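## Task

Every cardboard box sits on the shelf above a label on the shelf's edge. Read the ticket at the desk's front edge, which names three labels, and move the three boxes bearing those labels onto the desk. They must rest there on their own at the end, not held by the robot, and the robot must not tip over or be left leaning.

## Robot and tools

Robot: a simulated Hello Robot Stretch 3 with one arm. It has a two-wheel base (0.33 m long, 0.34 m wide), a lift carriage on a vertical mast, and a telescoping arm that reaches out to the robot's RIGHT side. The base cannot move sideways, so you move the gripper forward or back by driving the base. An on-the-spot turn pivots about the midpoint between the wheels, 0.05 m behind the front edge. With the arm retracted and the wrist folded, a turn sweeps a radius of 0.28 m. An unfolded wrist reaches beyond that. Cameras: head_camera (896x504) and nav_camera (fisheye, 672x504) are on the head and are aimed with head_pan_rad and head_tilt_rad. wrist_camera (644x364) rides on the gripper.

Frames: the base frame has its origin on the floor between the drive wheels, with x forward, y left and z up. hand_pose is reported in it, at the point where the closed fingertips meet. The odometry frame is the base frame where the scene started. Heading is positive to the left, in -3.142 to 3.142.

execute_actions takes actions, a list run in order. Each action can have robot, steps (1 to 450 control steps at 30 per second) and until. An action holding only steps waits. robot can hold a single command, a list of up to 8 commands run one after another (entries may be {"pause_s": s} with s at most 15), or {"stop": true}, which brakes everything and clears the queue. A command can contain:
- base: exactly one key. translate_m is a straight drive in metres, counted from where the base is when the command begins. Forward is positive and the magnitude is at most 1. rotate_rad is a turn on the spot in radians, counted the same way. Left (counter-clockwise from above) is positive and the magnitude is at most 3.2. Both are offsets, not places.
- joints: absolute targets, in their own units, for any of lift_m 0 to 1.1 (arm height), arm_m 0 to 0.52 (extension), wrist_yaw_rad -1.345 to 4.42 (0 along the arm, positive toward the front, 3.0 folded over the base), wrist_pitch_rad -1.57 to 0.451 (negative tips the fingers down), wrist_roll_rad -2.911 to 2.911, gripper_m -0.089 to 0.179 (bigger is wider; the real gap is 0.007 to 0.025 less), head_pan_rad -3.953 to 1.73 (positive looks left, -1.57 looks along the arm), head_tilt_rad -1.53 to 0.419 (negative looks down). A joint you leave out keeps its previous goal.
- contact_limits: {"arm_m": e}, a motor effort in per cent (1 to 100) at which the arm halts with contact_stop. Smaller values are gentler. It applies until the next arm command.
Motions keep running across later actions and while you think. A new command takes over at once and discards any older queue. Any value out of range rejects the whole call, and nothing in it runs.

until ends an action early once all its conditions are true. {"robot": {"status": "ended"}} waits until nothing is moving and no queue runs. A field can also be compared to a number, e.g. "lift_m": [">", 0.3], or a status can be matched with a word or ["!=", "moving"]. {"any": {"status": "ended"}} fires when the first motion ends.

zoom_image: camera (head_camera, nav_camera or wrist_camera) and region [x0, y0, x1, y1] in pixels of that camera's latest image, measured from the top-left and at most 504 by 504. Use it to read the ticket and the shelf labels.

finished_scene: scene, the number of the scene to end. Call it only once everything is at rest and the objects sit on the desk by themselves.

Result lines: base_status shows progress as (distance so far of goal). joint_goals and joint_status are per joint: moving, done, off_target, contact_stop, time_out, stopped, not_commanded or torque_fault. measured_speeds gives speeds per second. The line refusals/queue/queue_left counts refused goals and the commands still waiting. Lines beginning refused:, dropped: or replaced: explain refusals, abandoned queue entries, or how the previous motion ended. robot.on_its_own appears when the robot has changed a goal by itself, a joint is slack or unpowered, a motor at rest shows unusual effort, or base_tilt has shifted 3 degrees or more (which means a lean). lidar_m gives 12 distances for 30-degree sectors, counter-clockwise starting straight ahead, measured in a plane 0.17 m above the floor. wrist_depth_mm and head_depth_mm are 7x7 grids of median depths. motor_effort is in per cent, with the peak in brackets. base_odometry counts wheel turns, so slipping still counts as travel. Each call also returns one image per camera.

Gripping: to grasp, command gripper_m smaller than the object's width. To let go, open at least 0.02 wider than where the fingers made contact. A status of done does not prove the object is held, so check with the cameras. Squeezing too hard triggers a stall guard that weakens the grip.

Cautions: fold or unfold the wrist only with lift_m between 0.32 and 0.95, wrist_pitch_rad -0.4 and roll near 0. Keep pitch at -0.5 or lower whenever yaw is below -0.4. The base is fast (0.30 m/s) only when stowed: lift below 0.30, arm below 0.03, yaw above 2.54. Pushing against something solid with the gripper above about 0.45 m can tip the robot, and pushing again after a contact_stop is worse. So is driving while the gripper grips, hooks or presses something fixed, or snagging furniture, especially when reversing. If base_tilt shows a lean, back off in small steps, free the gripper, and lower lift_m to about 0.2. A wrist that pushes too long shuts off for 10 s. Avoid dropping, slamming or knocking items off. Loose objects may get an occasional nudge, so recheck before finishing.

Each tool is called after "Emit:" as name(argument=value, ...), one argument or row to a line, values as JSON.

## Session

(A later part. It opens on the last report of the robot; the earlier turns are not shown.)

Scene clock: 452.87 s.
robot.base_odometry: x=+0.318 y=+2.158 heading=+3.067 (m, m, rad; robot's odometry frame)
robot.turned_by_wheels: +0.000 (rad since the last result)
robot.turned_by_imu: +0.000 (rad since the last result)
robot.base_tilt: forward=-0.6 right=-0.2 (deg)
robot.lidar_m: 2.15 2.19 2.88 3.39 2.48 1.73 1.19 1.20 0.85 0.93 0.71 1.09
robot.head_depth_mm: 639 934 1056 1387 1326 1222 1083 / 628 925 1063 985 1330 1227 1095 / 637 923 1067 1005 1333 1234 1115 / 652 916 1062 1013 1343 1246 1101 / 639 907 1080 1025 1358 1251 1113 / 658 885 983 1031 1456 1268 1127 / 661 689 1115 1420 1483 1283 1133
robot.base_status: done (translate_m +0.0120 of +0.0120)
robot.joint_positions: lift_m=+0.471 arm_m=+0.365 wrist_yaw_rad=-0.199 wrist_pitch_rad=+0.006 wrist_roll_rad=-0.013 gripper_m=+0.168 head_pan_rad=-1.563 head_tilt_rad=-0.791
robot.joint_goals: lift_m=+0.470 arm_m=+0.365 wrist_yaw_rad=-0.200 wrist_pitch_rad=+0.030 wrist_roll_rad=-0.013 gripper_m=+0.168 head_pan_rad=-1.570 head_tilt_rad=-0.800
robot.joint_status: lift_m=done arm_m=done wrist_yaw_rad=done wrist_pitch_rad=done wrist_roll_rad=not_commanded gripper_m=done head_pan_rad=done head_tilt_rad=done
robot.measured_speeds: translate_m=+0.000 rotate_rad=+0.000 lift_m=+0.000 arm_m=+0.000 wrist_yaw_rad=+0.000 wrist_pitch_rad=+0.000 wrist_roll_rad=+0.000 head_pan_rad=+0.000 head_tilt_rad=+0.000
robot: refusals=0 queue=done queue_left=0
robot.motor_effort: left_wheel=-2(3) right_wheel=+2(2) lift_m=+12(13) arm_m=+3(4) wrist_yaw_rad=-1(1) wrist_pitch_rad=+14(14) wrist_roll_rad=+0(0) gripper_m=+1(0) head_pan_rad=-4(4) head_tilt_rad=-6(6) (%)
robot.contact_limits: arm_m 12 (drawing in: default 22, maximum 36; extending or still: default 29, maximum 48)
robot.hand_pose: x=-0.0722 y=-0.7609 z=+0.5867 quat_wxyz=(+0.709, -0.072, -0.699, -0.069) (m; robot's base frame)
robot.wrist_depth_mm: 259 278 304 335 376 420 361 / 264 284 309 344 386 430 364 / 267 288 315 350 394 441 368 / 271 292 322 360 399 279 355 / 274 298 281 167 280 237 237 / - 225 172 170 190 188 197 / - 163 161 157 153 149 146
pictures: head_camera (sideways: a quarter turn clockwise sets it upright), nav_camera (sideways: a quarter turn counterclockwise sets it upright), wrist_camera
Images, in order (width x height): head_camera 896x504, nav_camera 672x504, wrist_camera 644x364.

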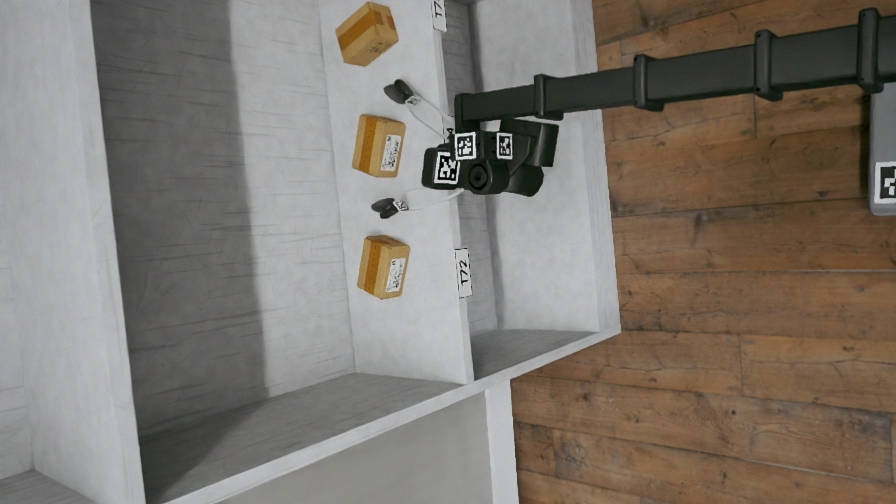

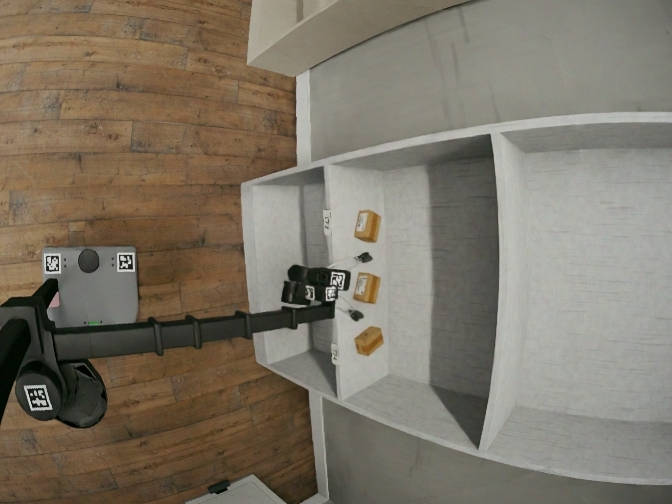

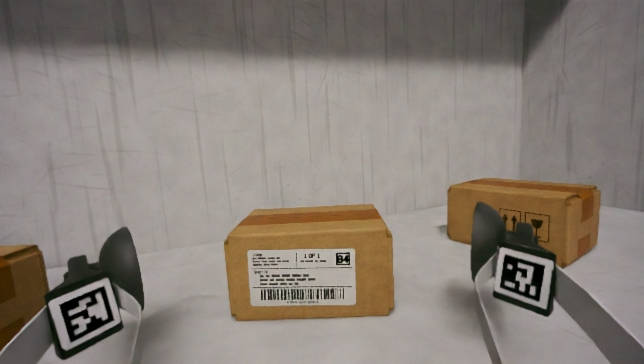

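Emit:
execute_actions(
  actions=[
    {"robot":[{"joints":{"arm_m":0.38},"contact_limits":{"arm_m":12}},{"joints":{"gripper_m":0.07}}],"steps":450,"until":{"robot":{"status":"ended"}}},
    {"steps":15},
  ],
)

Scene clock: 469.13 s.
robot.base_odometry: x=+0.318 y=+2.158 heading=+3.067 (m, m, rad; robot's odometry frame)
robot.turned_by_wheels: +0.000 (rad since the last result)
robot.turned_by_imu: +0.000 (rad since the last result)
robot.base_tilt: forward=-0.7 right=-0.2 (deg)
robot.lidar_m: 2.14 2.20 2.88 3.35 2.47 1.72 1.18 1.20 0.85 0.93 0.71 1.09
robot.head_depth_mm: 638 933 1056 1380 1330 1221 1088 / 626 928 1062 991 1330 1224 1092 / 639 921 1070 1004 1334 1234 1110 / 652 915 1067 1009 1349 1247 1102 / 638 911 1086 1030 1352 1260 1116 / 659 885 981 1033 1464 1267 1125 / 661 692 1117 1410 1483 1282 1133
robot.base_status: done (translate_m +0.0120 of +0.0120)
robot.joint_positions: lift_m=+0.471 arm_m=+0.380 wrist_yaw_rad=-0.200 wrist_pitch_rad=+0.006 wrist_roll_rad=-0.013 gripper_m=+0.071 head_pan_rad=-1.563 head_tilt_rad=-0.791
robot.joint_goals: lift_m=+0.470 arm_m=+0.380 wrist_yaw_rad=-0.200 wrist_pitch_rad=+0.030 wrist_roll_rad=-0.013 gripper_m=+0.070 head_pan_rad=-1.570 head_tilt_rad=-0.800
robot.joint_status: lift_m=done arm_m=done wrist_yaw_rad=done wrist_pitch_rad=done wrist_roll_rad=not_commanded gripper_m=done head_pan_rad=done head_tilt_rad=done
robot.measured_speeds: translate_m=+0.000 rotate_rad=+0.000 lift_m=+0.000 arm_m=+0.000 wrist_yaw_rad=+0.000 wrist_pitch_rad=+0.000 wrist_roll_rad=+0.000 head_pan_rad=+0.000 head_tilt_rad=+0.000
robot: refusals=0 queue=done queue_left=0
robot.motor_effort: left_wheel=-2(2) right_wheel=+2(2) lift_m=+13(13) arm_m=+3(3) wrist_yaw_rad=+0(1) wrist_pitch_rad=+14(14) wrist_roll_rad=+0(0) gripper_m=-11(83) head_pan_rad=-3(5) head_tilt_rad=-5(5) (%)
robot.contact_limits: arm_m 12 (drawing in: default 22, maximum 36; extending or still: default 29, maximum 48)
robot.hand_pose: x=-0.0723 y=-0.7759 z=+0.5869 quat_wxyz=(+0.709, -0.072, -0.699, -0.069) (m; robot's base frame)
robot.wrist_depth_mm: 249 266 290 323 359 407 359 / 252 270 297 328 366 419 364 / 255 274 302 333 377 425 368 / 258 280 307 341 384 410 353 / 263 281 187 160 184 239 208 / 237 238 158 154 153 197 192 / 171 164 160 156 153 149 146
pictures: head_camera (sideways: a quarter turn clockwise sets it upright), nav_camera (sideways: a quarter turn counterclockwise sets it upright), wrist_camera
Images, in order (width x height): head_camera 896x504, nav_camera 672x504, wrist_camera 644x364.

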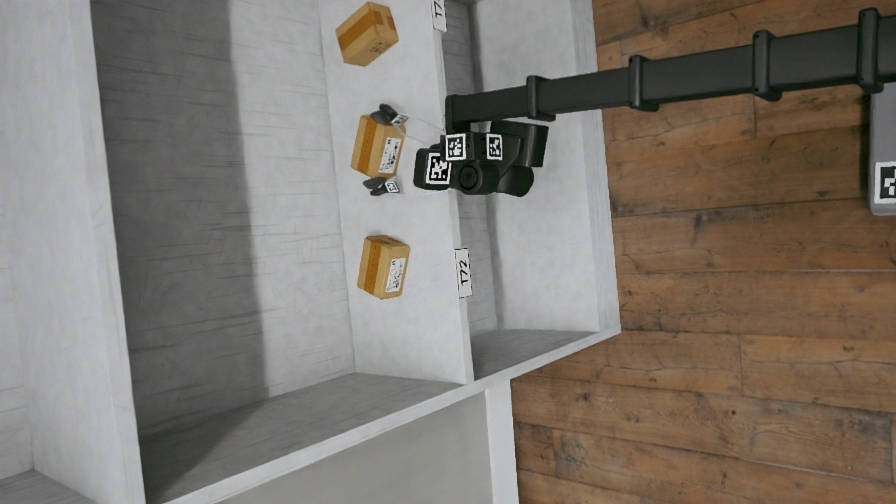

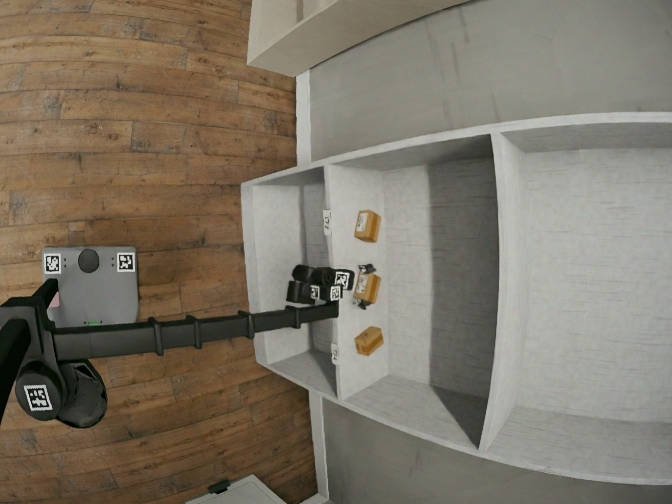

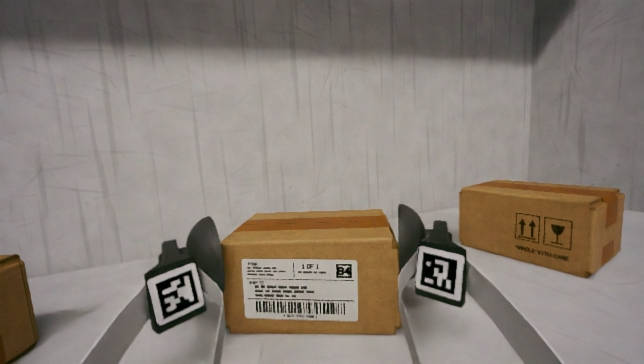

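Emit:
execute_actions(
  actions=[
    {"robot":[{"joints":{"gripper_m":0.05}},{"joints":{"lift_m":0.51}}],"steps":450,"until":{"robot":{"status":"ended"}}},
    {"steps":10},
  ],
)

Scene clock: 475.97 s.
robot.base_odometry: x=+0.318 y=+2.158 heading=+3.067 (m, m, rad; robot's odometry frame)
robot.turned_by_wheels: +0.000 (rad since the last result)
robot.turned_by_imu: +0.000 (rad since the last result)
robot.base_tilt: forward=-0.6 right=-0.3 (deg)
robot.lidar_m: 2.14 2.19 2.87 3.38 2.48 1.72 1.19 1.20 0.85 0.93 0.71 1.09
robot.head_depth_mm: 639 932 1054 1393 1331 1220 - / 628 928 1069 1012 1326 1224 1095 / 637 923 1062 1029 1335 1239 1111 / 653 916 1062 1012 1352 1249 1104 / 639 911 1086 1030 1358 1259 1115 / 656 880 982 1030 1458 1276 1128 / 661 691 1116 1408 1473 1284 1131
robot.base_status: done (translate_m +0.0120 of +0.0120)
robot.joint_positions: lift_m=+0.509 arm_m=+0.380 wrist_yaw_rad=-0.201 wrist_pitch_rad=+0.005 wrist_roll_rad=-0.013 gripper_m=+0.050 head_pan_rad=-1.563 head_tilt_rad=-0.791
robot.joint_goals: lift_m=+0.510 arm_m=+0.380 wrist_yaw_rad=-0.200 wrist_pitch_rad=+0.030 wrist_roll_rad=-0.013 gripper_m=+0.050 head_pan_rad=-1.570 head_tilt_rad=-0.800
robot.joint_status: lift_m=done arm_m=done wrist_yaw_rad=done wrist_pitch_rad=done wrist_roll_rad=not_commanded gripper_m=done head_pan_rad=done head_tilt_rad=done
robot.measured_speeds: translate_m=+0.000 rotate_rad=+0.000 lift_m=+0.000 arm_m=+0.000 wrist_yaw_rad=+0.000 wrist_pitch_rad=+0.000 wrist_roll_rad=+0.000 head_pan_rad=+0.000 head_tilt_rad=+0.000
robot: refusals=0 queue=done queue_left=0
robot.motor_effort: left_wheel=-1(3) right_wheel=+2(6) lift_m=+39(42) arm_m=+3(3) wrist_yaw_rad=+0(5) wrist_pitch_rad=+15(19) wrist_roll_rad=+0(0) gripper_m=+0(83) head_pan_rad=-4(4) head_tilt_rad=-6(6) (%)
robot.contact_limits: arm_m 12 (drawing in: default 22, maximum 36; extending or still: default 29, maximum 48)
robot.hand_pose: x=-0.0727 y=-0.7758 z=+0.6253 quat_wxyz=(+0.709, -0.072, -0.699, -0.070) (m; robot's base frame)
robot.wrist_depth_mm: 248 265 292 322 361 410 359 / 251 269 297 327 366 417 363 / 256 276 302 336 376 426 368 / 258 280 307 343 388 434 373 / 263 284 306 346 395 263 348 / 267 286 - 215 282 242 214 / 238 233 214 205 212 206 203
pictures: head_camera (sideways: a quarter turn clockwise sets it upright), nav_camera (sideways: a quarter turn counterclockwise sets it upright), wrist_camera
Images, in order (width x height): head_camera 896x504, nav_camera 672x504, wrist_camera 644x364.

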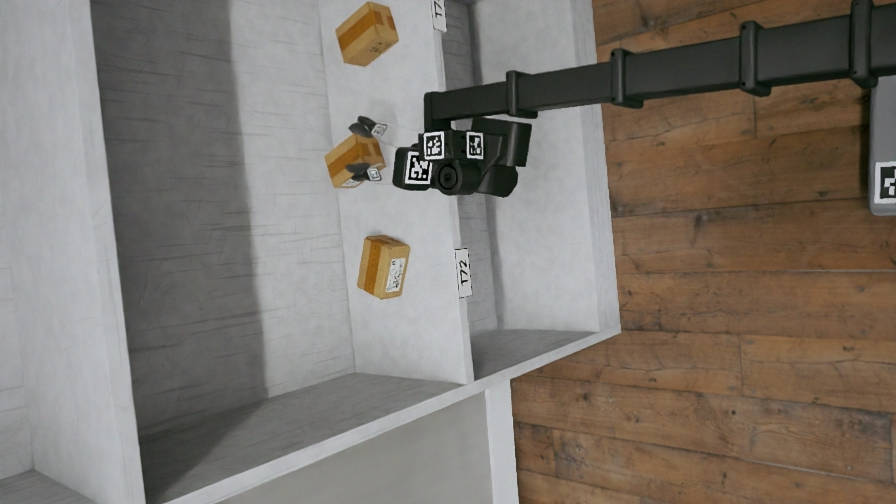

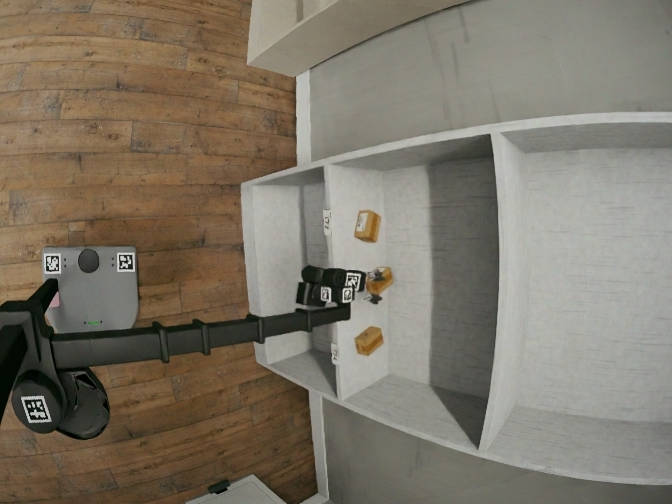

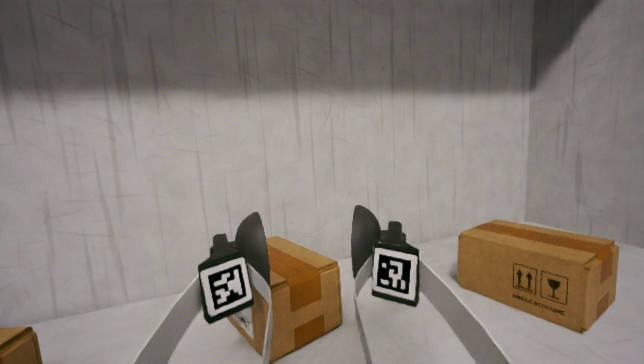

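Emit:
execute_actions(
  actions=[
    {"robot":[{"joints":{"gripper_m":0.15}},{"joints":{"arm_m":0.27}}],"steps":450,"until":{"robot":{"status":"ended"}}},
  ],
)

Scene clock: 486.60 s.
robot.base_odometry: x=+0.318 y=+2.158 heading=+3.067 (m, m, rad; robot's odometry frame)
robot.turned_by_wheels: +0.000 (rad since the last result)
robot.turned_by_imu: +0.000 (rad since the last result)
robot.base_tilt: forward=-0.5 right=-0.3 (deg)
robot.lidar_m: 2.14 2.19 2.87 3.36 2.46 1.72 1.19 1.20 0.85 0.93 0.71 1.09
robot.head_depth_mm: 639 937 1059 1392 1321 1225 - / 626 929 1067 1015 - 1223 1092 / 639 922 1048 1001 1341 1240 1111 / 652 914 1062 1012 1352 1243 1106 / 639 910 1083 1026 1357 1259 1115 / 657 889 981 1032 1456 1267 1119 / 660 692 1113 1411 1473 1291 1134
robot.base_status: done (translate_m +0.0120 of +0.0120)
robot.joint_positions: lift_m=+0.509 arm_m=+0.270 wrist_yaw_rad=-0.201 wrist_pitch_rad=+0.005 wrist_roll_rad=-0.013 gripper_m=+0.150 head_pan_rad=-1.563 head_tilt_rad=-0.791
robot.joint_goals: lift_m=+0.510 arm_m=+0.270 wrist_yaw_rad=-0.200 wrist_pitch_rad=+0.030 wrist_roll_rad=-0.013 gripper_m=+0.150 head_pan_rad=-1.570 head_tilt_rad=-0.800
robot.joint_status: lift_m=done arm_m=done wrist_yaw_rad=done wrist_pitch_rad=done wrist_roll_rad=not_commanded gripper_m=done head_pan_rad=done head_tilt_rad=done
robot.measured_speeds: translate_m=+0.000 rotate_rad=+0.000 lift_m=+0.000 arm_m=+0.000 wrist_yaw_rad=+0.000 wrist_pitch_rad=+0.000 wrist_roll_rad=+0.000 head_pan_rad=+0.000 head_tilt_rad=+0.000
robot: refusals=0 queue=done queue_left=0
robot.motor_effort: left_wheel=-2(2) right_wheel=+2(2) lift_m=+39(39) arm_m=-4(4) wrist_yaw_rad=+1(1) wrist_pitch_rad=+15(15) wrist_roll_rad=+0(1) gripper_m=+0(82) head_pan_rad=-4(4) head_tilt_rad=-5(5) (%)
robot.hand_pose: x=-0.0727 y=-0.6665 z=+0.6254 quat_wxyz=(+0.709, -0.072, -0.699, -0.070) (m; robot's base frame)
robot.wrist_depth_mm: 332 359 393 435 486 469 366 / 338 364 400 445 495 483 370 / 342 371 407 450 512 492 381 / 348 379 417 464 512 493 383 / 354 380 389 414 358 404 364 / 224 - 302 294 284 - 292 / - 220 224 219 218 254 372
pictures: head_camera (sideways: a quarter turn clockwise sets it upright), nav_camera (sideways: a quarter turn counterclockwise sets it upright), wrist_camera
Images, in order (width x height): head_camera 896x504, nav_camera 672x504, wrist_camera 644x364.

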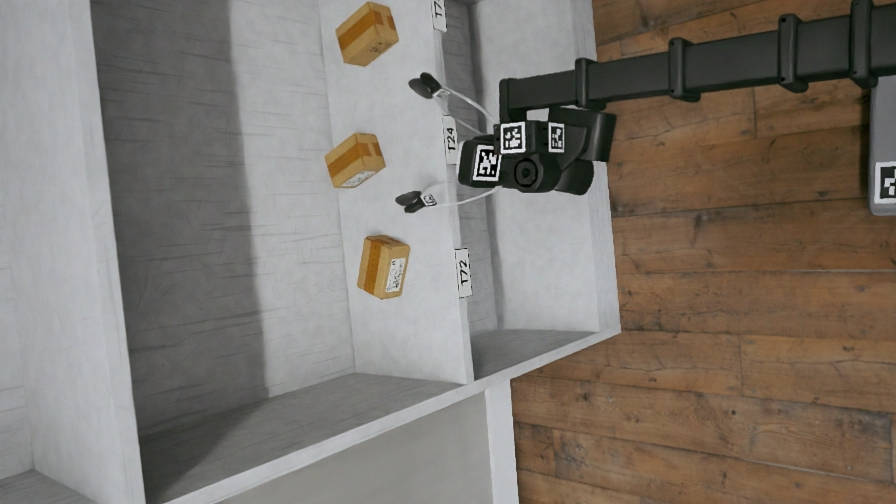

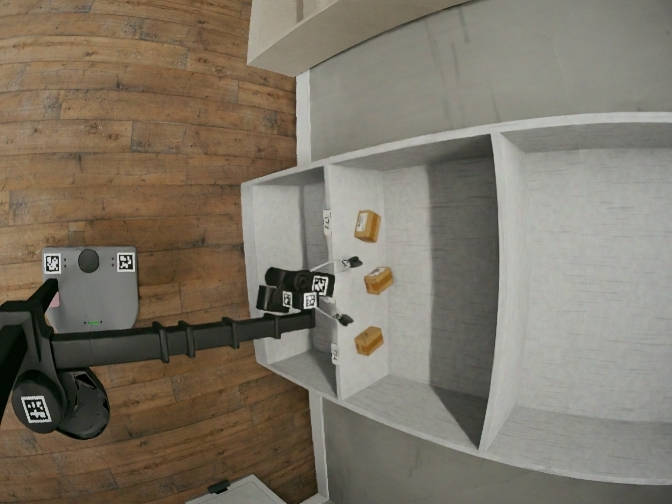

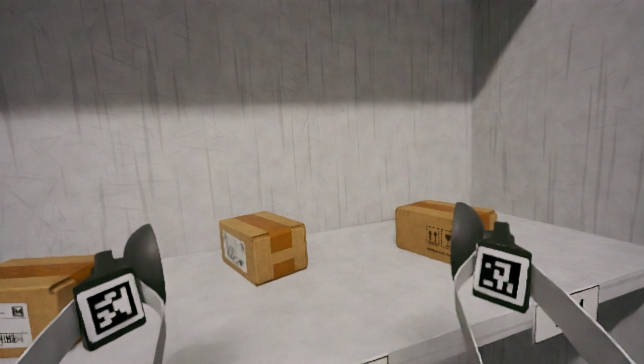

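Emit:
execute_actions(
  actions=[
    {"robot":[{"joints":{"arm_m":0.2}},{"base":{"translate_m":-0.175},"joints":{"wrist_yaw_rad":0.4,"gripper_m":0.14}},{"joints":{"lift_m":0.465}},{"joints":{"arm_m":0.32},"contact_limits":{"arm_m":12}}],"steps":450,"until":{"robot":{"status":"ended"}}},
  ],
)

Scene clock: 541.07 s.
robot.base_odometry: x=+0.492 y=+2.145 heading=+3.067 (m, m, rad; robot's odometry frame)
robot.turned_by_wheels: +0.000 (rad since the last result)
robot.turned_by_imu: -0.001 (rad since the last result)
robot.base_tilt: forward=-0.6 right=-0.3 (deg)
robot.lidar_m: 2.32 2.37 3.11 3.20 2.22 1.54 1.01 1.02 0.77 0.95 0.80 1.24
robot.head_depth_mm: 638 926 1028 1042 1344 1213 1088 / 656 944 1073 1008 1335 1223 1088 / 645 939 1087 1012 1341 1235 1108 / 657 931 1065 1041 1354 1252 1101 / 666 924 1083 1056 1361 1260 1113 / 657 921 1073 1030 1367 1272 1126 / 679 916 1060 1032 1444 1283 1130
robot.base_status: done (translate_m -0.1750 of -0.1750)
robot.joint_positions: lift_m=+0.466 arm_m=+0.320 wrist_yaw_rad=+0.399 wrist_pitch_rad=+0.006 wrist_roll_rad=-0.013 gripper_m=+0.140 head_pan_rad=-1.563 head_tilt_rad=-0.791
robot.joint_goals: lift_m=+0.465 arm_m=+0.320 wrist_yaw_rad=+0.400 wrist_pitch_rad=+0.030 wrist_roll_rad=-0.013 gripper_m=+0.140 head_pan_rad=-1.570 head_tilt_rad=-0.800
robot.joint_status: lift_m=done arm_m=done wrist_yaw_rad=done wrist_pitch_rad=done wrist_roll_rad=not_commanded gripper_m=done head_pan_rad=done head_tilt_rad=done
robot.measured_speeds: translate_m=+0.000 rotate_rad=+0.000 lift_m=+0.000 arm_m=+0.000 wrist_yaw_rad=+0.000 wrist_pitch_rad=+0.000 wrist_roll_rad=+0.000 head_pan_rad=+0.000 head_tilt_rad=+0.000
robot: refusals=0 queue=done queue_left=0
robot.motor_effort: left_wheel=-2(8) right_wheel=+2(3) lift_m=+13(40) arm_m=+3(3) wrist_yaw_rad=+1(5) wrist_pitch_rad=+14(15) wrist_roll_rad=+0(0) gripper_m=+0(46) head_pan_rad=-4(4) head_tilt_rad=-5(6) (%)
robot.contact_limits: arm_m 12 (drawing in: default 22, maximum 36; extending or still: default 29, maximum 48)
robot.hand_pose: x=+0.0781 y=-0.7009 z=+0.5817 quat_wxyz=(+0.698, +0.137, -0.689, +0.143) (m; robot's base frame)
robot.wrist_depth_mm: 429 439 409 378 358 335 315 / 422 451 419 388 363 342 325 / 425 462 429 399 375 349 332 / 421 469 440 400 383 357 232 / 371 291 318 277 297 244 176 / 226 - 207 200 192 - 172 / 185 168 156 148 144 141 138
pictures: head_camera (sideways: a quarter turn clockwise sets it upright), nav_camera (sideways: a quarter turn counterclockwise sets it upright), wrist_camera
Images, in order (width x height): head_camera 896x504, nav_camera 672x504, wrist_camera 644x364.

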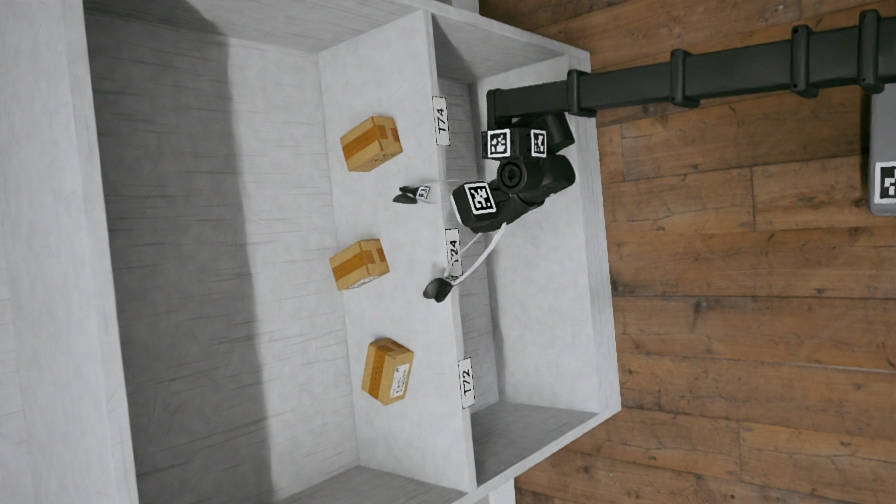

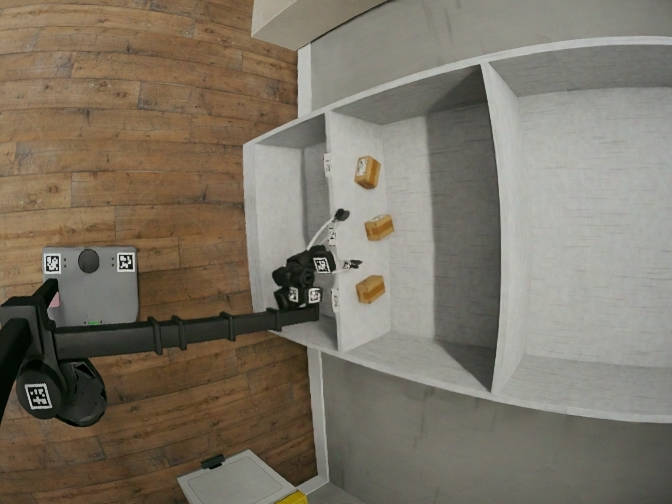

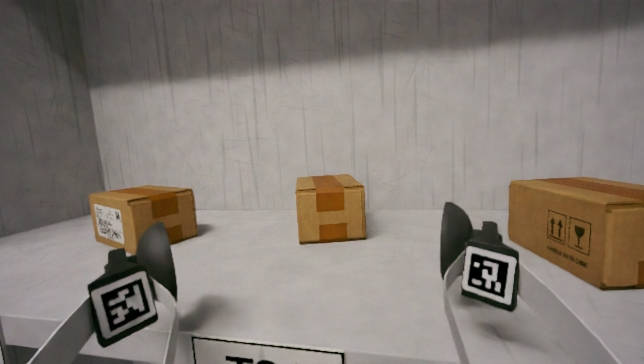

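Emit:
execute_actions(
  actions=[
    {"robot":{"base":{"translate_m":0.03},"joints":{"arm_m":0.44,"gripper_m":0.13},"contact_limits":{"arm_m":12}},"steps":450,"until":{"robot":{"status":"ended"}}},
  ],
)

Scene clock: 552.90 s.
robot.base_odometry: x=+0.462 y=+2.147 heading=+3.067 (m, m, rad; robot's odometry frame)
robot.turned_by_wheels: +0.000 (rad since the last result)
robot.turned_by_imu: +0.000 (rad since the last result)
robot.base_tilt: forward=-0.7 right=-0.3 (deg)
robot.lidar_m: 2.29 2.34 3.08 3.35 2.26 1.57 1.04 1.05 0.78 0.95 0.78 1.22
robot.head_depth_mm: 639 947 1053 1080 1333 1209 1078 / 656 941 1068 1010 1344 1222 1094 / 643 932 1090 1422 1345 1232 1109 / 660 926 1056 1232 1355 1247 1108 / 647 923 1073 1036 1375 1264 1114 / 660 920 1089 1041 1370 1273 1118 / 680 912 1025 1029 1453 1283 1128
robot.base_status: done (translate_m +0.0300 of +0.0300)
robot.joint_positions: lift_m=+0.466 arm_m=+0.439 wrist_yaw_rad=+0.402 wrist_pitch_rad=-0.002 wrist_roll_rad=-0.013 gripper_m=+0.130 head_pan_rad=-1.563 head_tilt_rad=-0.791
robot.joint_goals: lift_m=+0.465 arm_m=+0.440 wrist_yaw_rad=+0.400 wrist_pitch_rad=+0.030 wrist_roll_rad=-0.013 gripper_m=+0.130 head_pan_rad=-1.570 head_tilt_rad=-0.800
robot.joint_status: lift_m=done arm_m=done wrist_yaw_rad=done wrist_pitch_rad=done wrist_roll_rad=not_commanded gripper_m=done head_pan_rad=done head_tilt_rad=done
robot.measured_speeds: translate_m=+0.000 rotate_rad=+0.000 lift_m=+0.000 arm_m=+0.000 wrist_yaw_rad=+0.000 wrist_pitch_rad=+0.000 wrist_roll_rad=+0.000 head_pan_rad=+0.000 head_tilt_rad=+0.000
robot: refusals=0 queue=done queue_left=0
robot.motor_effort: left_wheel=-4(5) right_wheel=+9(9) lift_m=+13(13) arm_m=+10(12) wrist_yaw_rad=-2(2) wrist_pitch_rad=+19(20) wrist_roll_rad=+0(0) gripper_m=+1(47) head_pan_rad=-4(4) head_tilt_rad=-5(5) (%)
robot.contact_limits: arm_m 12 (drawing in: default 22, maximum 36; extending or still: default 29, maximum 48)
robot.hand_pose: x=+0.0787 y=-0.8197 z=+0.5798 quat_wxyz=(+0.698, +0.141, -0.688, +0.141) (m; robot's base frame)
robot.wrist_depth_mm: 326 300 280 260 244 230 217 / 333 309 286 267 250 235 222 / 346 319 295 275 257 241 226 / 356 331 305 279 263 247 231 / 186 337 292 151 265 248 234 / 179 - 202 154 179 189 178 / 169 147 150 146 143 139 136
pictures: head_camera (sideways: a quarter turn clockwise sets it upright), nav_camera (sideways: a quarter turn counterclockwise sets it upright), wrist_camera
Images, in order (width x height): head_camera 896x504, nav_camera 672x504, wrist_camera 644x364.

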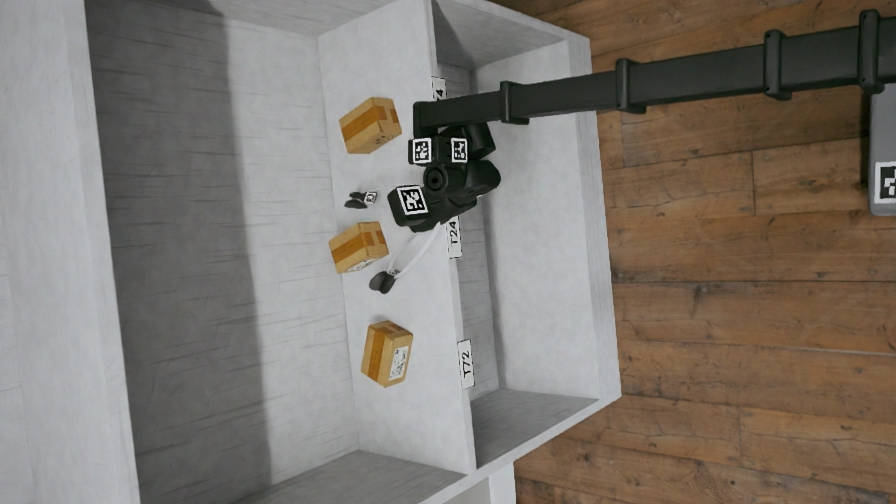

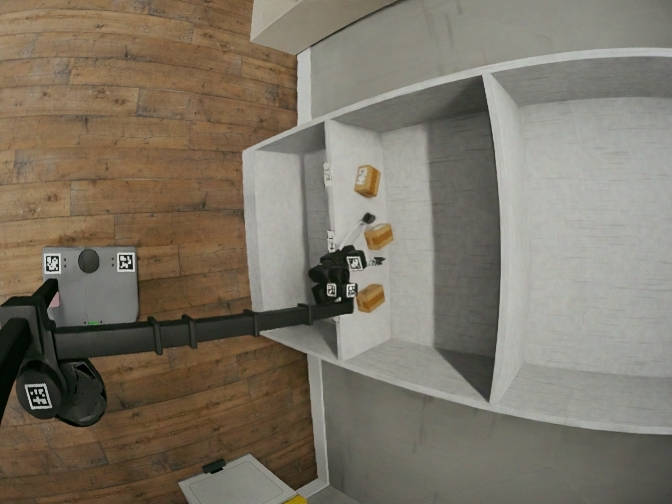

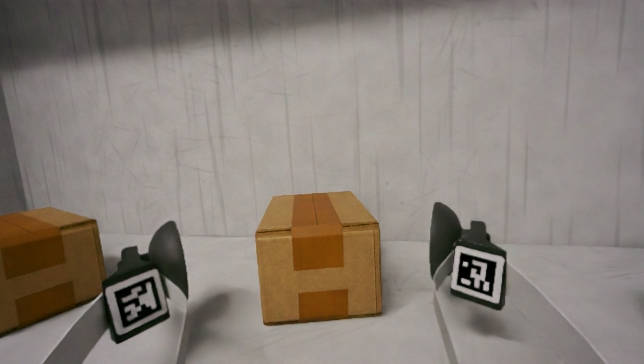

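Emit:
execute_actions(
  actions=[
    {"robot":[{"joints":{"arm_m":0.41}},{"joints":{"lift_m":0.525,"wrist_pitch_rad":-0.18}}],"steps":450,"until":{"robot":{"status":"ended"}}},
  ],
)

Scene clock: 575.43 s.
robot.base_odometry: x=+0.462 y=+2.147 heading=+3.067 (m, m, rad; robot's odometry frame)
robot.turned_by_wheels: +0.000 (rad since the last result)
robot.turned_by_imu: +0.000 (rad since the last result)
robot.base_tilt: forward=-0.5 right=-0.3 (deg)
robot.lidar_m: 2.29 2.34 3.09 3.36 2.26 1.57 1.05 1.05 0.78 0.94 0.78 1.22
robot.head_depth_mm: 636 945 1052 1075 1334 1233 - / 656 941 1067 1013 1345 1225 1093 / 641 936 1079 1423 1353 1231 1109 / 656 928 1056 1231 1349 1249 1108 / 647 926 1072 1035 1362 1255 1115 / 658 918 1088 1036 1366 1276 1122 / 679 911 1026 1025 1459 1286 1135
robot.base_status: done (translate_m +0.0300 of +0.0300)
robot.joint_positions: lift_m=+0.524 arm_m=+0.410 wrist_yaw_rad=+0.402 wrist_pitch_rad=-0.196 wrist_roll_rad=-0.013 gripper_m=+0.130 head_pan_rad=-1.563 head_tilt_rad=-0.791
robot.joint_goals: lift_m=+0.525 arm_m=+0.410 wrist_yaw_rad=+0.400 wrist_pitch_rad=-0.180 wrist_roll_rad=-0.013 gripper_m=+0.130 head_pan_rad=-1.570 head_tilt_rad=-0.800
robot.joint_status: lift_m=done arm_m=done wrist_yaw_rad=done wrist_pitch_rad=done wrist_roll_rad=not_commanded gripper_m=done head_pan_rad=done head_tilt_rad=done
robot.measured_speeds: translate_m=+0.000 rotate_rad=+0.000 lift_m=+0.000 arm_m=+0.000 wrist_yaw_rad=+0.000 wrist_pitch_rad=+0.000 wrist_roll_rad=+0.000 head_pan_rad=+0.000 head_tilt_rad=+0.000
robot: refusals=0 queue=done queue_left=0
robot.motor_effort: left_wheel=+0(3) right_wheel=+0(9) lift_m=+39(42) arm_m=-4(10) wrist_yaw_rad=-1(3) wrist_pitch_rad=+9(25) wrist_roll_rad=+0(0) gripper_m=+2(0) head_pan_rad=-4(4) head_tilt_rad=-7(5) (%)
robot.hand_pose: x=+0.0749 y=-0.7824 z=+0.5897 quat_wxyz=(+0.708, +0.208, -0.671, +0.074) (m; robot's base frame)
robot.wrist_depth_mm: 334 310 289 273 255 244 230 / 354 328 308 288 268 254 240 / 379 353 325 304 285 265 253 / 380 368 344 246 300 280 264 / 194 220 276 189 248 269 237 / 198 - 207 195 199 199 175 / 181 164 167 164 162 159 157
pictures: head_camera (sideways: a quarter turn clockwise sets it upright), nav_camera (sideways: a quarter turn counterclockwise sets it upright), wrist_camera
Images, in order (width x height): head_camera 896x504, nav_camera 672x504, wrist_camera 644x364.

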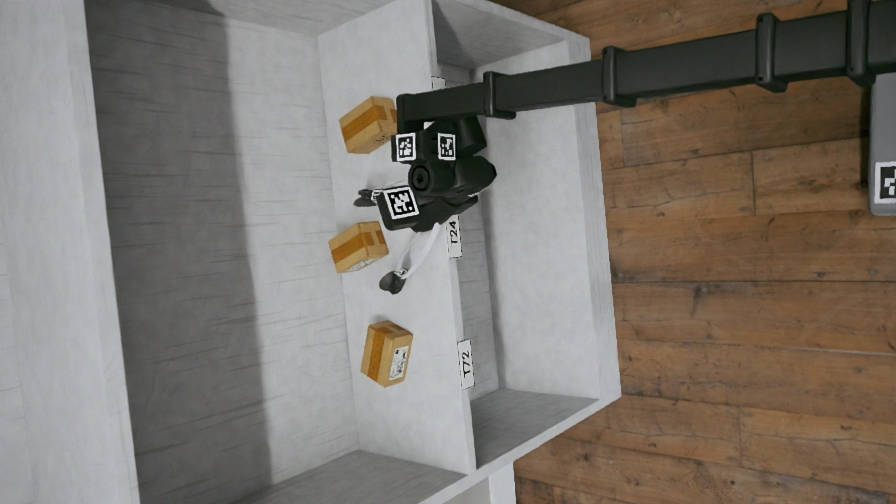

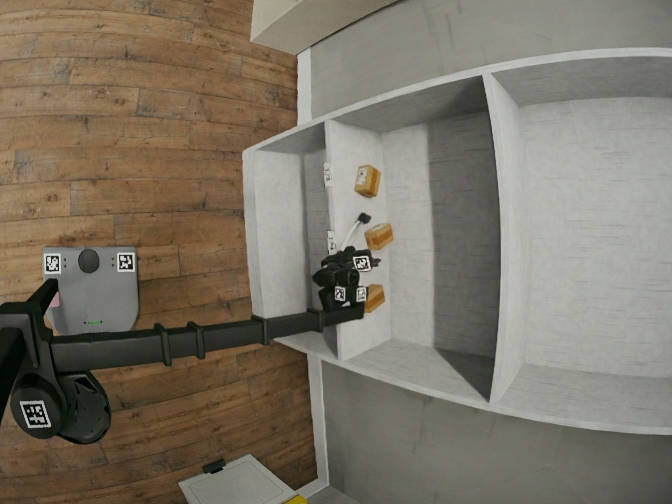

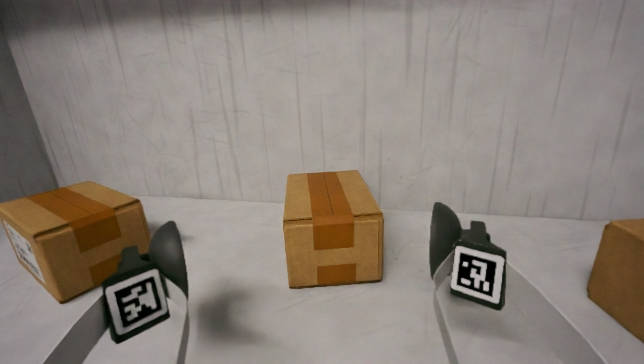

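Emit:
execute_actions(
  actions=[
    {"robot":[{"joints":{"lift_m":0.517}},{"joints":{"arm_m":0.458},"contact_limits":{"arm_m":12}}],"steps":450,"until":{"robot":{"status":"ended"}}},
  ],
)

Scene clock: 590.47 s.
robot.base_odometry: x=+0.462 y=+2.147 heading=+3.067 (m, m, rad; robot's odometry frame)
robot.turned_by_wheels: +0.000 (rad since the last result)
robot.turned_by_imu: +0.000 (rad since the last result)
robot.base_tilt: forward=-0.6 right=-0.3 (deg)
robot.lidar_m: 2.29 2.33 3.09 3.36 2.26 1.57 1.04 1.05 0.78 0.94 0.78 1.22
robot.head_depth_mm: 638 943 1056 1072 1334 1219 - / 655 942 1071 1408 1339 1217 1085 / 641 936 1081 1424 1349 1237 1110 / 656 926 1058 1048 1345 1248 1105 / 645 919 1073 1037 1364 1259 1112 / 656 917 1088 1040 1372 1270 1121 / 679 909 1024 1030 1453 1289 1129
robot.base_status: done (translate_m +0.0300 of +0.0300)
robot.joint_positions: lift_m=+0.518 arm_m=+0.458 wrist_yaw_rad=+0.401 wrist_pitch_rad=-0.196 wrist_roll_rad=-0.013 gripper_m=+0.130 head_pan_rad=-1.563 head_tilt_rad=-0.791
robot.joint_goals: lift_m=+0.517 arm_m=+0.458 wrist_yaw_rad=+0.400 wrist_pitch_rad=-0.180 wrist_roll_rad=-0.013 gripper_m=+0.130 head_pan_rad=-1.570 head_tilt_rad=-0.800
robot.joint_status: lift_m=done arm_m=done wrist_yaw_rad=done wrist_pitch_rad=done wrist_roll_rad=not_commanded gripper_m=done head_pan_rad=done head_tilt_rad=done
robot.measured_speeds: translate_m=+0.000 rotate_rad=+0.000 lift_m=+0.000 arm_m=+0.000 wrist_yaw_rad=+0.000 wrist_pitch_rad=+0.000 wrist_roll_rad=+0.000 head_pan_rad=+0.000 head_tilt_rad=+0.000
robot: refusals=0 queue=done queue_left=0
robot.motor_effort: left_wheel=+0(1) right_wheel=+0(1) lift_m=+13(39) arm_m=+3(3) wrist_yaw_rad=-2(2) wrist_pitch_rad=+10(10) wrist_roll_rad=+0(1) gripper_m=+0(1) head_pan_rad=-4(5) head_tilt_rad=-6(6) (%)
robot.contact_limits: arm_m 12 (drawing in: default 22, maximum 36; extending or still: default 29, maximum 48)
robot.hand_pose: x=+0.0749 y=-0.8297 z=+0.5827 quat_wxyz=(+0.708, +0.208, -0.671, +0.073) (m; robot's base frame)
robot.wrist_depth_mm: 280 260 242 227 214 204 192 / 297 276 257 241 226 213 201 / 318 295 274 254 237 223 211 / 342 314 292 261 252 237 221 / 182 284 245 151 249 241 226 / 181 - 179 146 189 188 183 / 171 155 153 152 153 150 149
pictures: head_camera (sideways: a quarter turn clockwise sets it upright), nav_camera (sideways: a quarter turn counterclockwise sets it upright), wrist_camera
Images, in order (width x height): head_camera 896x504, nav_camera 672x504, wrist_camera 644x364.

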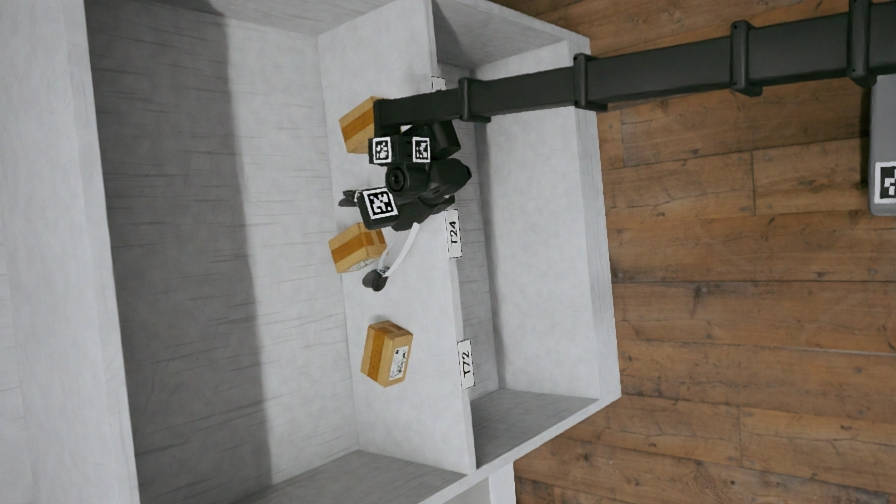

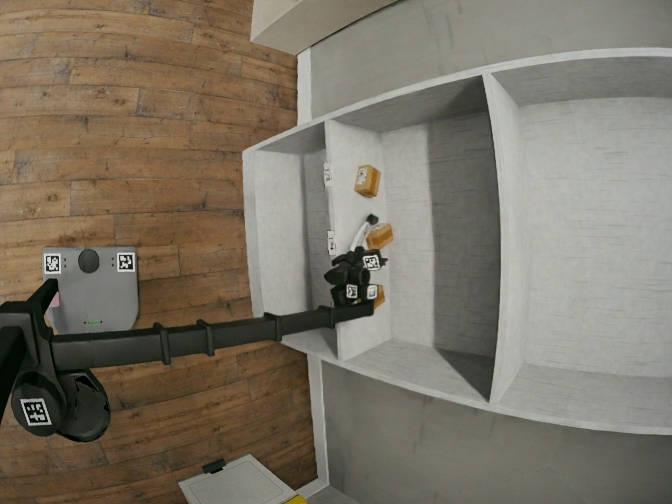

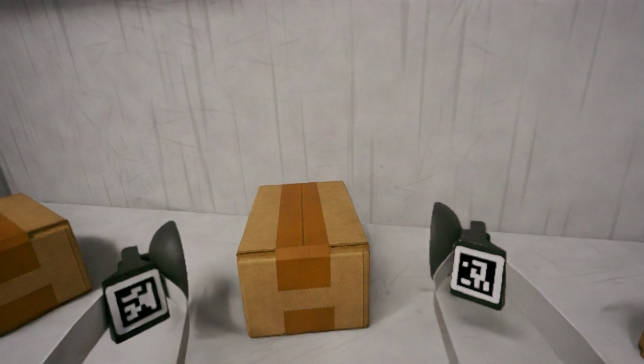

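Emit:
execute_actions(
  actions=[
    {"robot":{"joints":{"gripper_m":0.045}},"steps":450,"until":{"robot":{"status":"ended"}}},
    {"steps":15},
  ],
)

Scene clock: 596.07 s.
robot.base_odometry: x=+0.462 y=+2.147 heading=+3.067 (m, m, rad; robot's odometry frame)
robot.turned_by_wheels: +0.000 (rad since the last result)
robot.turned_by_imu: +0.000 (rad since the last result)
robot.base_tilt: forward=-0.7 right=-0.2 (deg)
robot.lidar_m: 2.29 2.34 3.07 3.34 2.26 1.58 1.04 1.05 0.78 0.95 0.78 1.22
robot.head_depth_mm: 639 942 1056 1075 1321 1217 - / 655 938 1070 1396 1345 1226 1088 / 640 935 1083 1436 1350 1234 1112 / 655 931 1060 1048 1346 1247 1100 / 647 922 1075 1037 1362 1260 1112 / 656 917 1092 1039 1368 1271 1125 / 679 912 1030 1026 1452 1280 1129
robot.base_status: done (translate_m +0.0300 of +0.0300)
robot.joint_positions: lift_m=+0.518 arm_m=+0.458 wrist_yaw_rad=+0.401 wrist_pitch_rad=-0.198 wrist_roll_rad=-0.013 gripper_m=+0.045 head_pan_rad=-1.563 head_tilt_rad=-0.791
robot.joint_goals: lift_m=+0.517 arm_m=+0.458 wrist_yaw_rad=+0.400 wrist_pitch_rad=-0.180 wrist_roll_rad=-0.013 gripper_m=+0.045 head_pan_rad=-1.570 head_tilt_rad=-0.800
robot.joint_status: lift_m=done arm_m=done wrist_yaw_rad=done wrist_pitch_rad=done wrist_roll_rad=not_commanded gripper_m=done head_pan_rad=done head_tilt_rad=done
robot.measured_speeds: translate_m=+0.000 rotate_rad=+0.000 lift_m=+0.000 arm_m=+0.000 wrist_yaw_rad=+0.000 wrist_pitch_rad=+0.000 wrist_roll_rad=+0.000 head_pan_rad=+0.000 head_tilt_rad=+0.000
robot: refusals=0 queue=done queue_left=0
robot.motor_effort: left_wheel=-1(1) right_wheel=+0(0) lift_m=+13(13) arm_m=+3(3) wrist_yaw_rad=-2(3) wrist_pitch_rad=+11(10) wrist_roll_rad=+0(0) gripper_m=-8(84) head_pan_rad=-4(4) head_tilt_rad=-5(6) (%)
robot.contact_limits: arm_m 12 (drawing in: default 22, maximum 36; extending or still: default 29, maximum 48)
robot.hand_pose: x=+0.0749 y=-0.8296 z=+0.5823 quat_wxyz=(+0.708, +0.208, -0.671, +0.073) (m; robot's base frame)
robot.wrist_depth_mm: 277 260 243 228 213 203 192 / 297 276 257 240 225 213 202 / 318 295 273 255 237 223 211 / 341 317 291 260 252 235 222 / 182 267 257 150 248 240 227 / 182 202 141 144 173 185 182 / 163 161 152 150 152 150 149
pictures: head_camera (sideways: a quarter turn clockwise sets it upright), nav_camera (sideways: a quarter turn counterclockwise sets it upright), wrist_camera
Images, in order (width x height): head_camera 896x504, nav_camera 672x504, wrist_camera 644x364.

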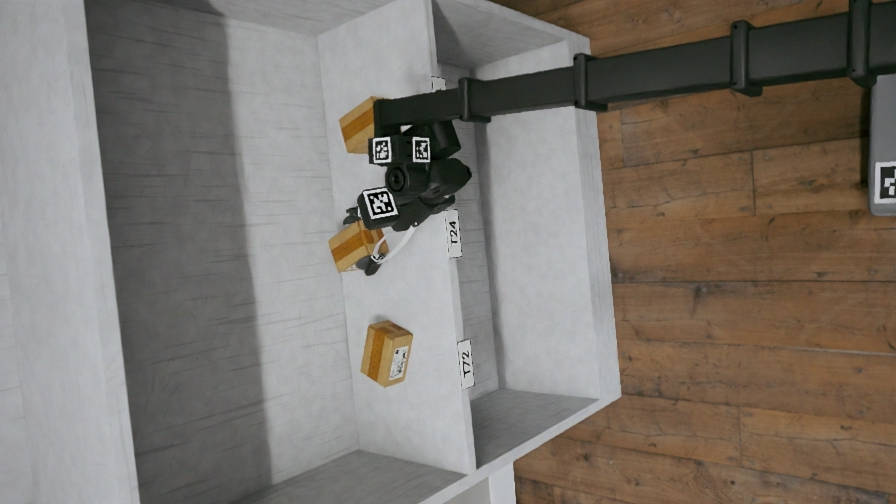

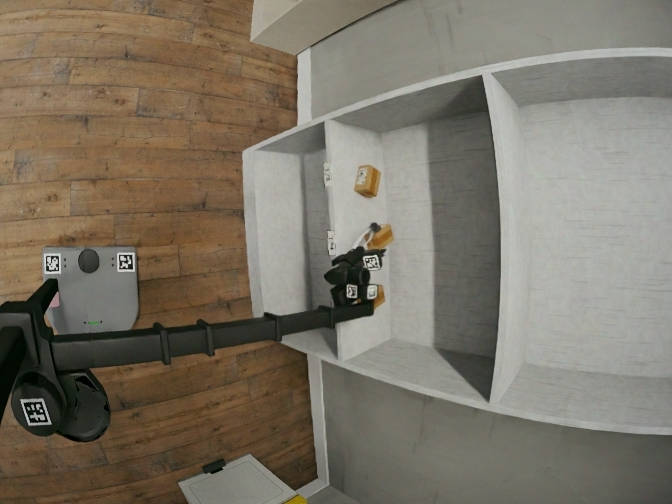

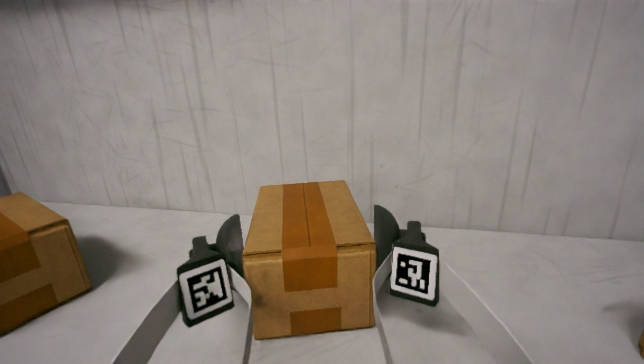

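Emit:
execute_actions(
  actions=[
    {"robot":{"joints":{"lift_m":0.56}},"steps":450,"until":{"robot":{"status":"ended"}}},
    {"steps":15},
  ],
)

Scene clock: 602.17 s.
robot.base_odometry: x=+0.462 y=+2.147 heading=+3.067 (m, m, rad; robot's odometry frame)
robot.turned_by_wheels: +0.000 (rad since the last result)
robot.turned_by_imu: +0.000 (rad since the last result)
robot.base_tilt: forward=-0.7 right=-0.2 (deg)
robot.lidar_m: 2.29 2.34 3.09 3.36 2.26 1.57 1.04 1.05 0.78 0.94 0.78 1.22
robot.head_depth_mm: 639 946 1048 1077 1331 1227 - / 655 939 1090 1410 1345 1221 1099 / 640 934 1085 1428 1345 1234 1115 / 655 929 1050 1042 1348 1248 1099 / 646 923 1079 1039 1363 1258 1111 / 659 917 1088 1041 1375 1272 1120 / 680 911 1028 1027 1448 1287 1134
robot.base_status: done (translate_m +0.0300 of +0.0300)
robot.joint_positions: lift_m=+0.559 arm_m=+0.458 wrist_yaw_rad=+0.401 wrist_pitch_rad=-0.208 wrist_roll_rad=-0.013 gripper_m=+0.045 head_pan_rad=-1.563 head_tilt_rad=-0.791
robot.joint_goals: lift_m=+0.560 arm_m=+0.458 wrist_yaw_rad=+0.400 wrist_pitch_rad=-0.180 wrist_roll_rad=-0.013 gripper_m=+0.045 head_pan_rad=-1.570 head_tilt_rad=-0.800
robot.joint_status: lift_m=done arm_m=done wrist_yaw_rad=done wrist_pitch_rad=done wrist_roll_rad=not_commanded gripper_m=done head_pan_rad=done head_tilt_rad=done
robot.measured_speeds: translate_m=+0.000 rotate_rad=+0.000 lift_m=+0.000 arm_m=+0.000 wrist_yaw_rad=+0.000 wrist_pitch_rad=+0.000 wrist_roll_rad=+0.000 head_pan_rad=+0.000 head_tilt_rad=+0.000
robot: refusals=0 queue=done queue_left=0
robot.motor_effort: left_wheel=-1(1) right_wheel=+0(0) lift_m=+40(43) arm_m=+3(3) wrist_yaw_rad=-2(1) wrist_pitch_rad=+17(18) wrist_roll_rad=+0(0) gripper_m=-9(10) head_pan_rad=-4(4) head_tilt_rad=-6(6) (%)
robot.contact_limits: arm_m 12 (drawing in: default 22, maximum 36; extending or still: default 29, maximum 48)
robot.hand_pose: x=+0.0745 y=-0.8288 z=+0.6215 quat_wxyz=(+0.708, +0.212, -0.670, +0.069) (m; robot's base frame)
robot.wrist_depth_mm: 277 259 242 227 214 203 192 / 296 277 257 239 225 212 202 / 317 294 273 254 237 224 211 / 344 318 293 263 251 236 223 / 355 329 305 152 263 250 234 / 193 265 141 144 227 242 239 / 186 205 199 188 200 197 195
pictures: head_camera (sideways: a quarter turn clockwise sets it upright), nav_camera (sideways: a quarter turn counterclockwise sets it upright), wrist_camera
Images, in order (width x height): head_camera 896x504, nav_camera 672x504, wrist_camera 644x364.

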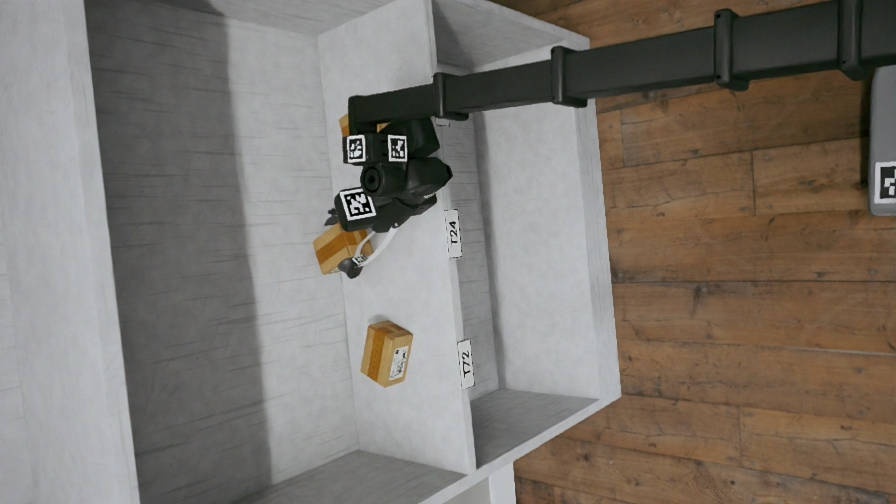

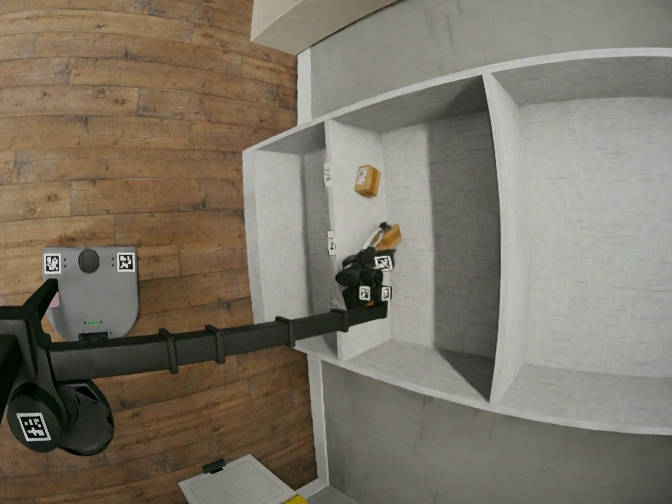

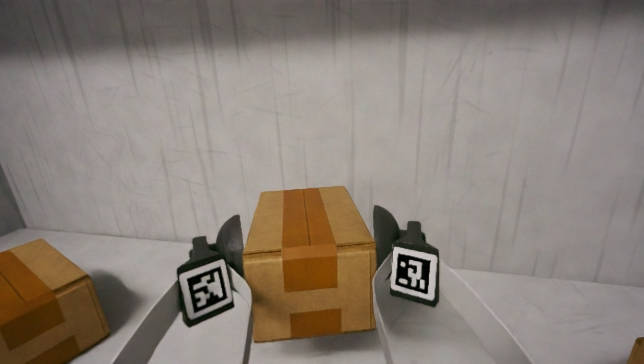

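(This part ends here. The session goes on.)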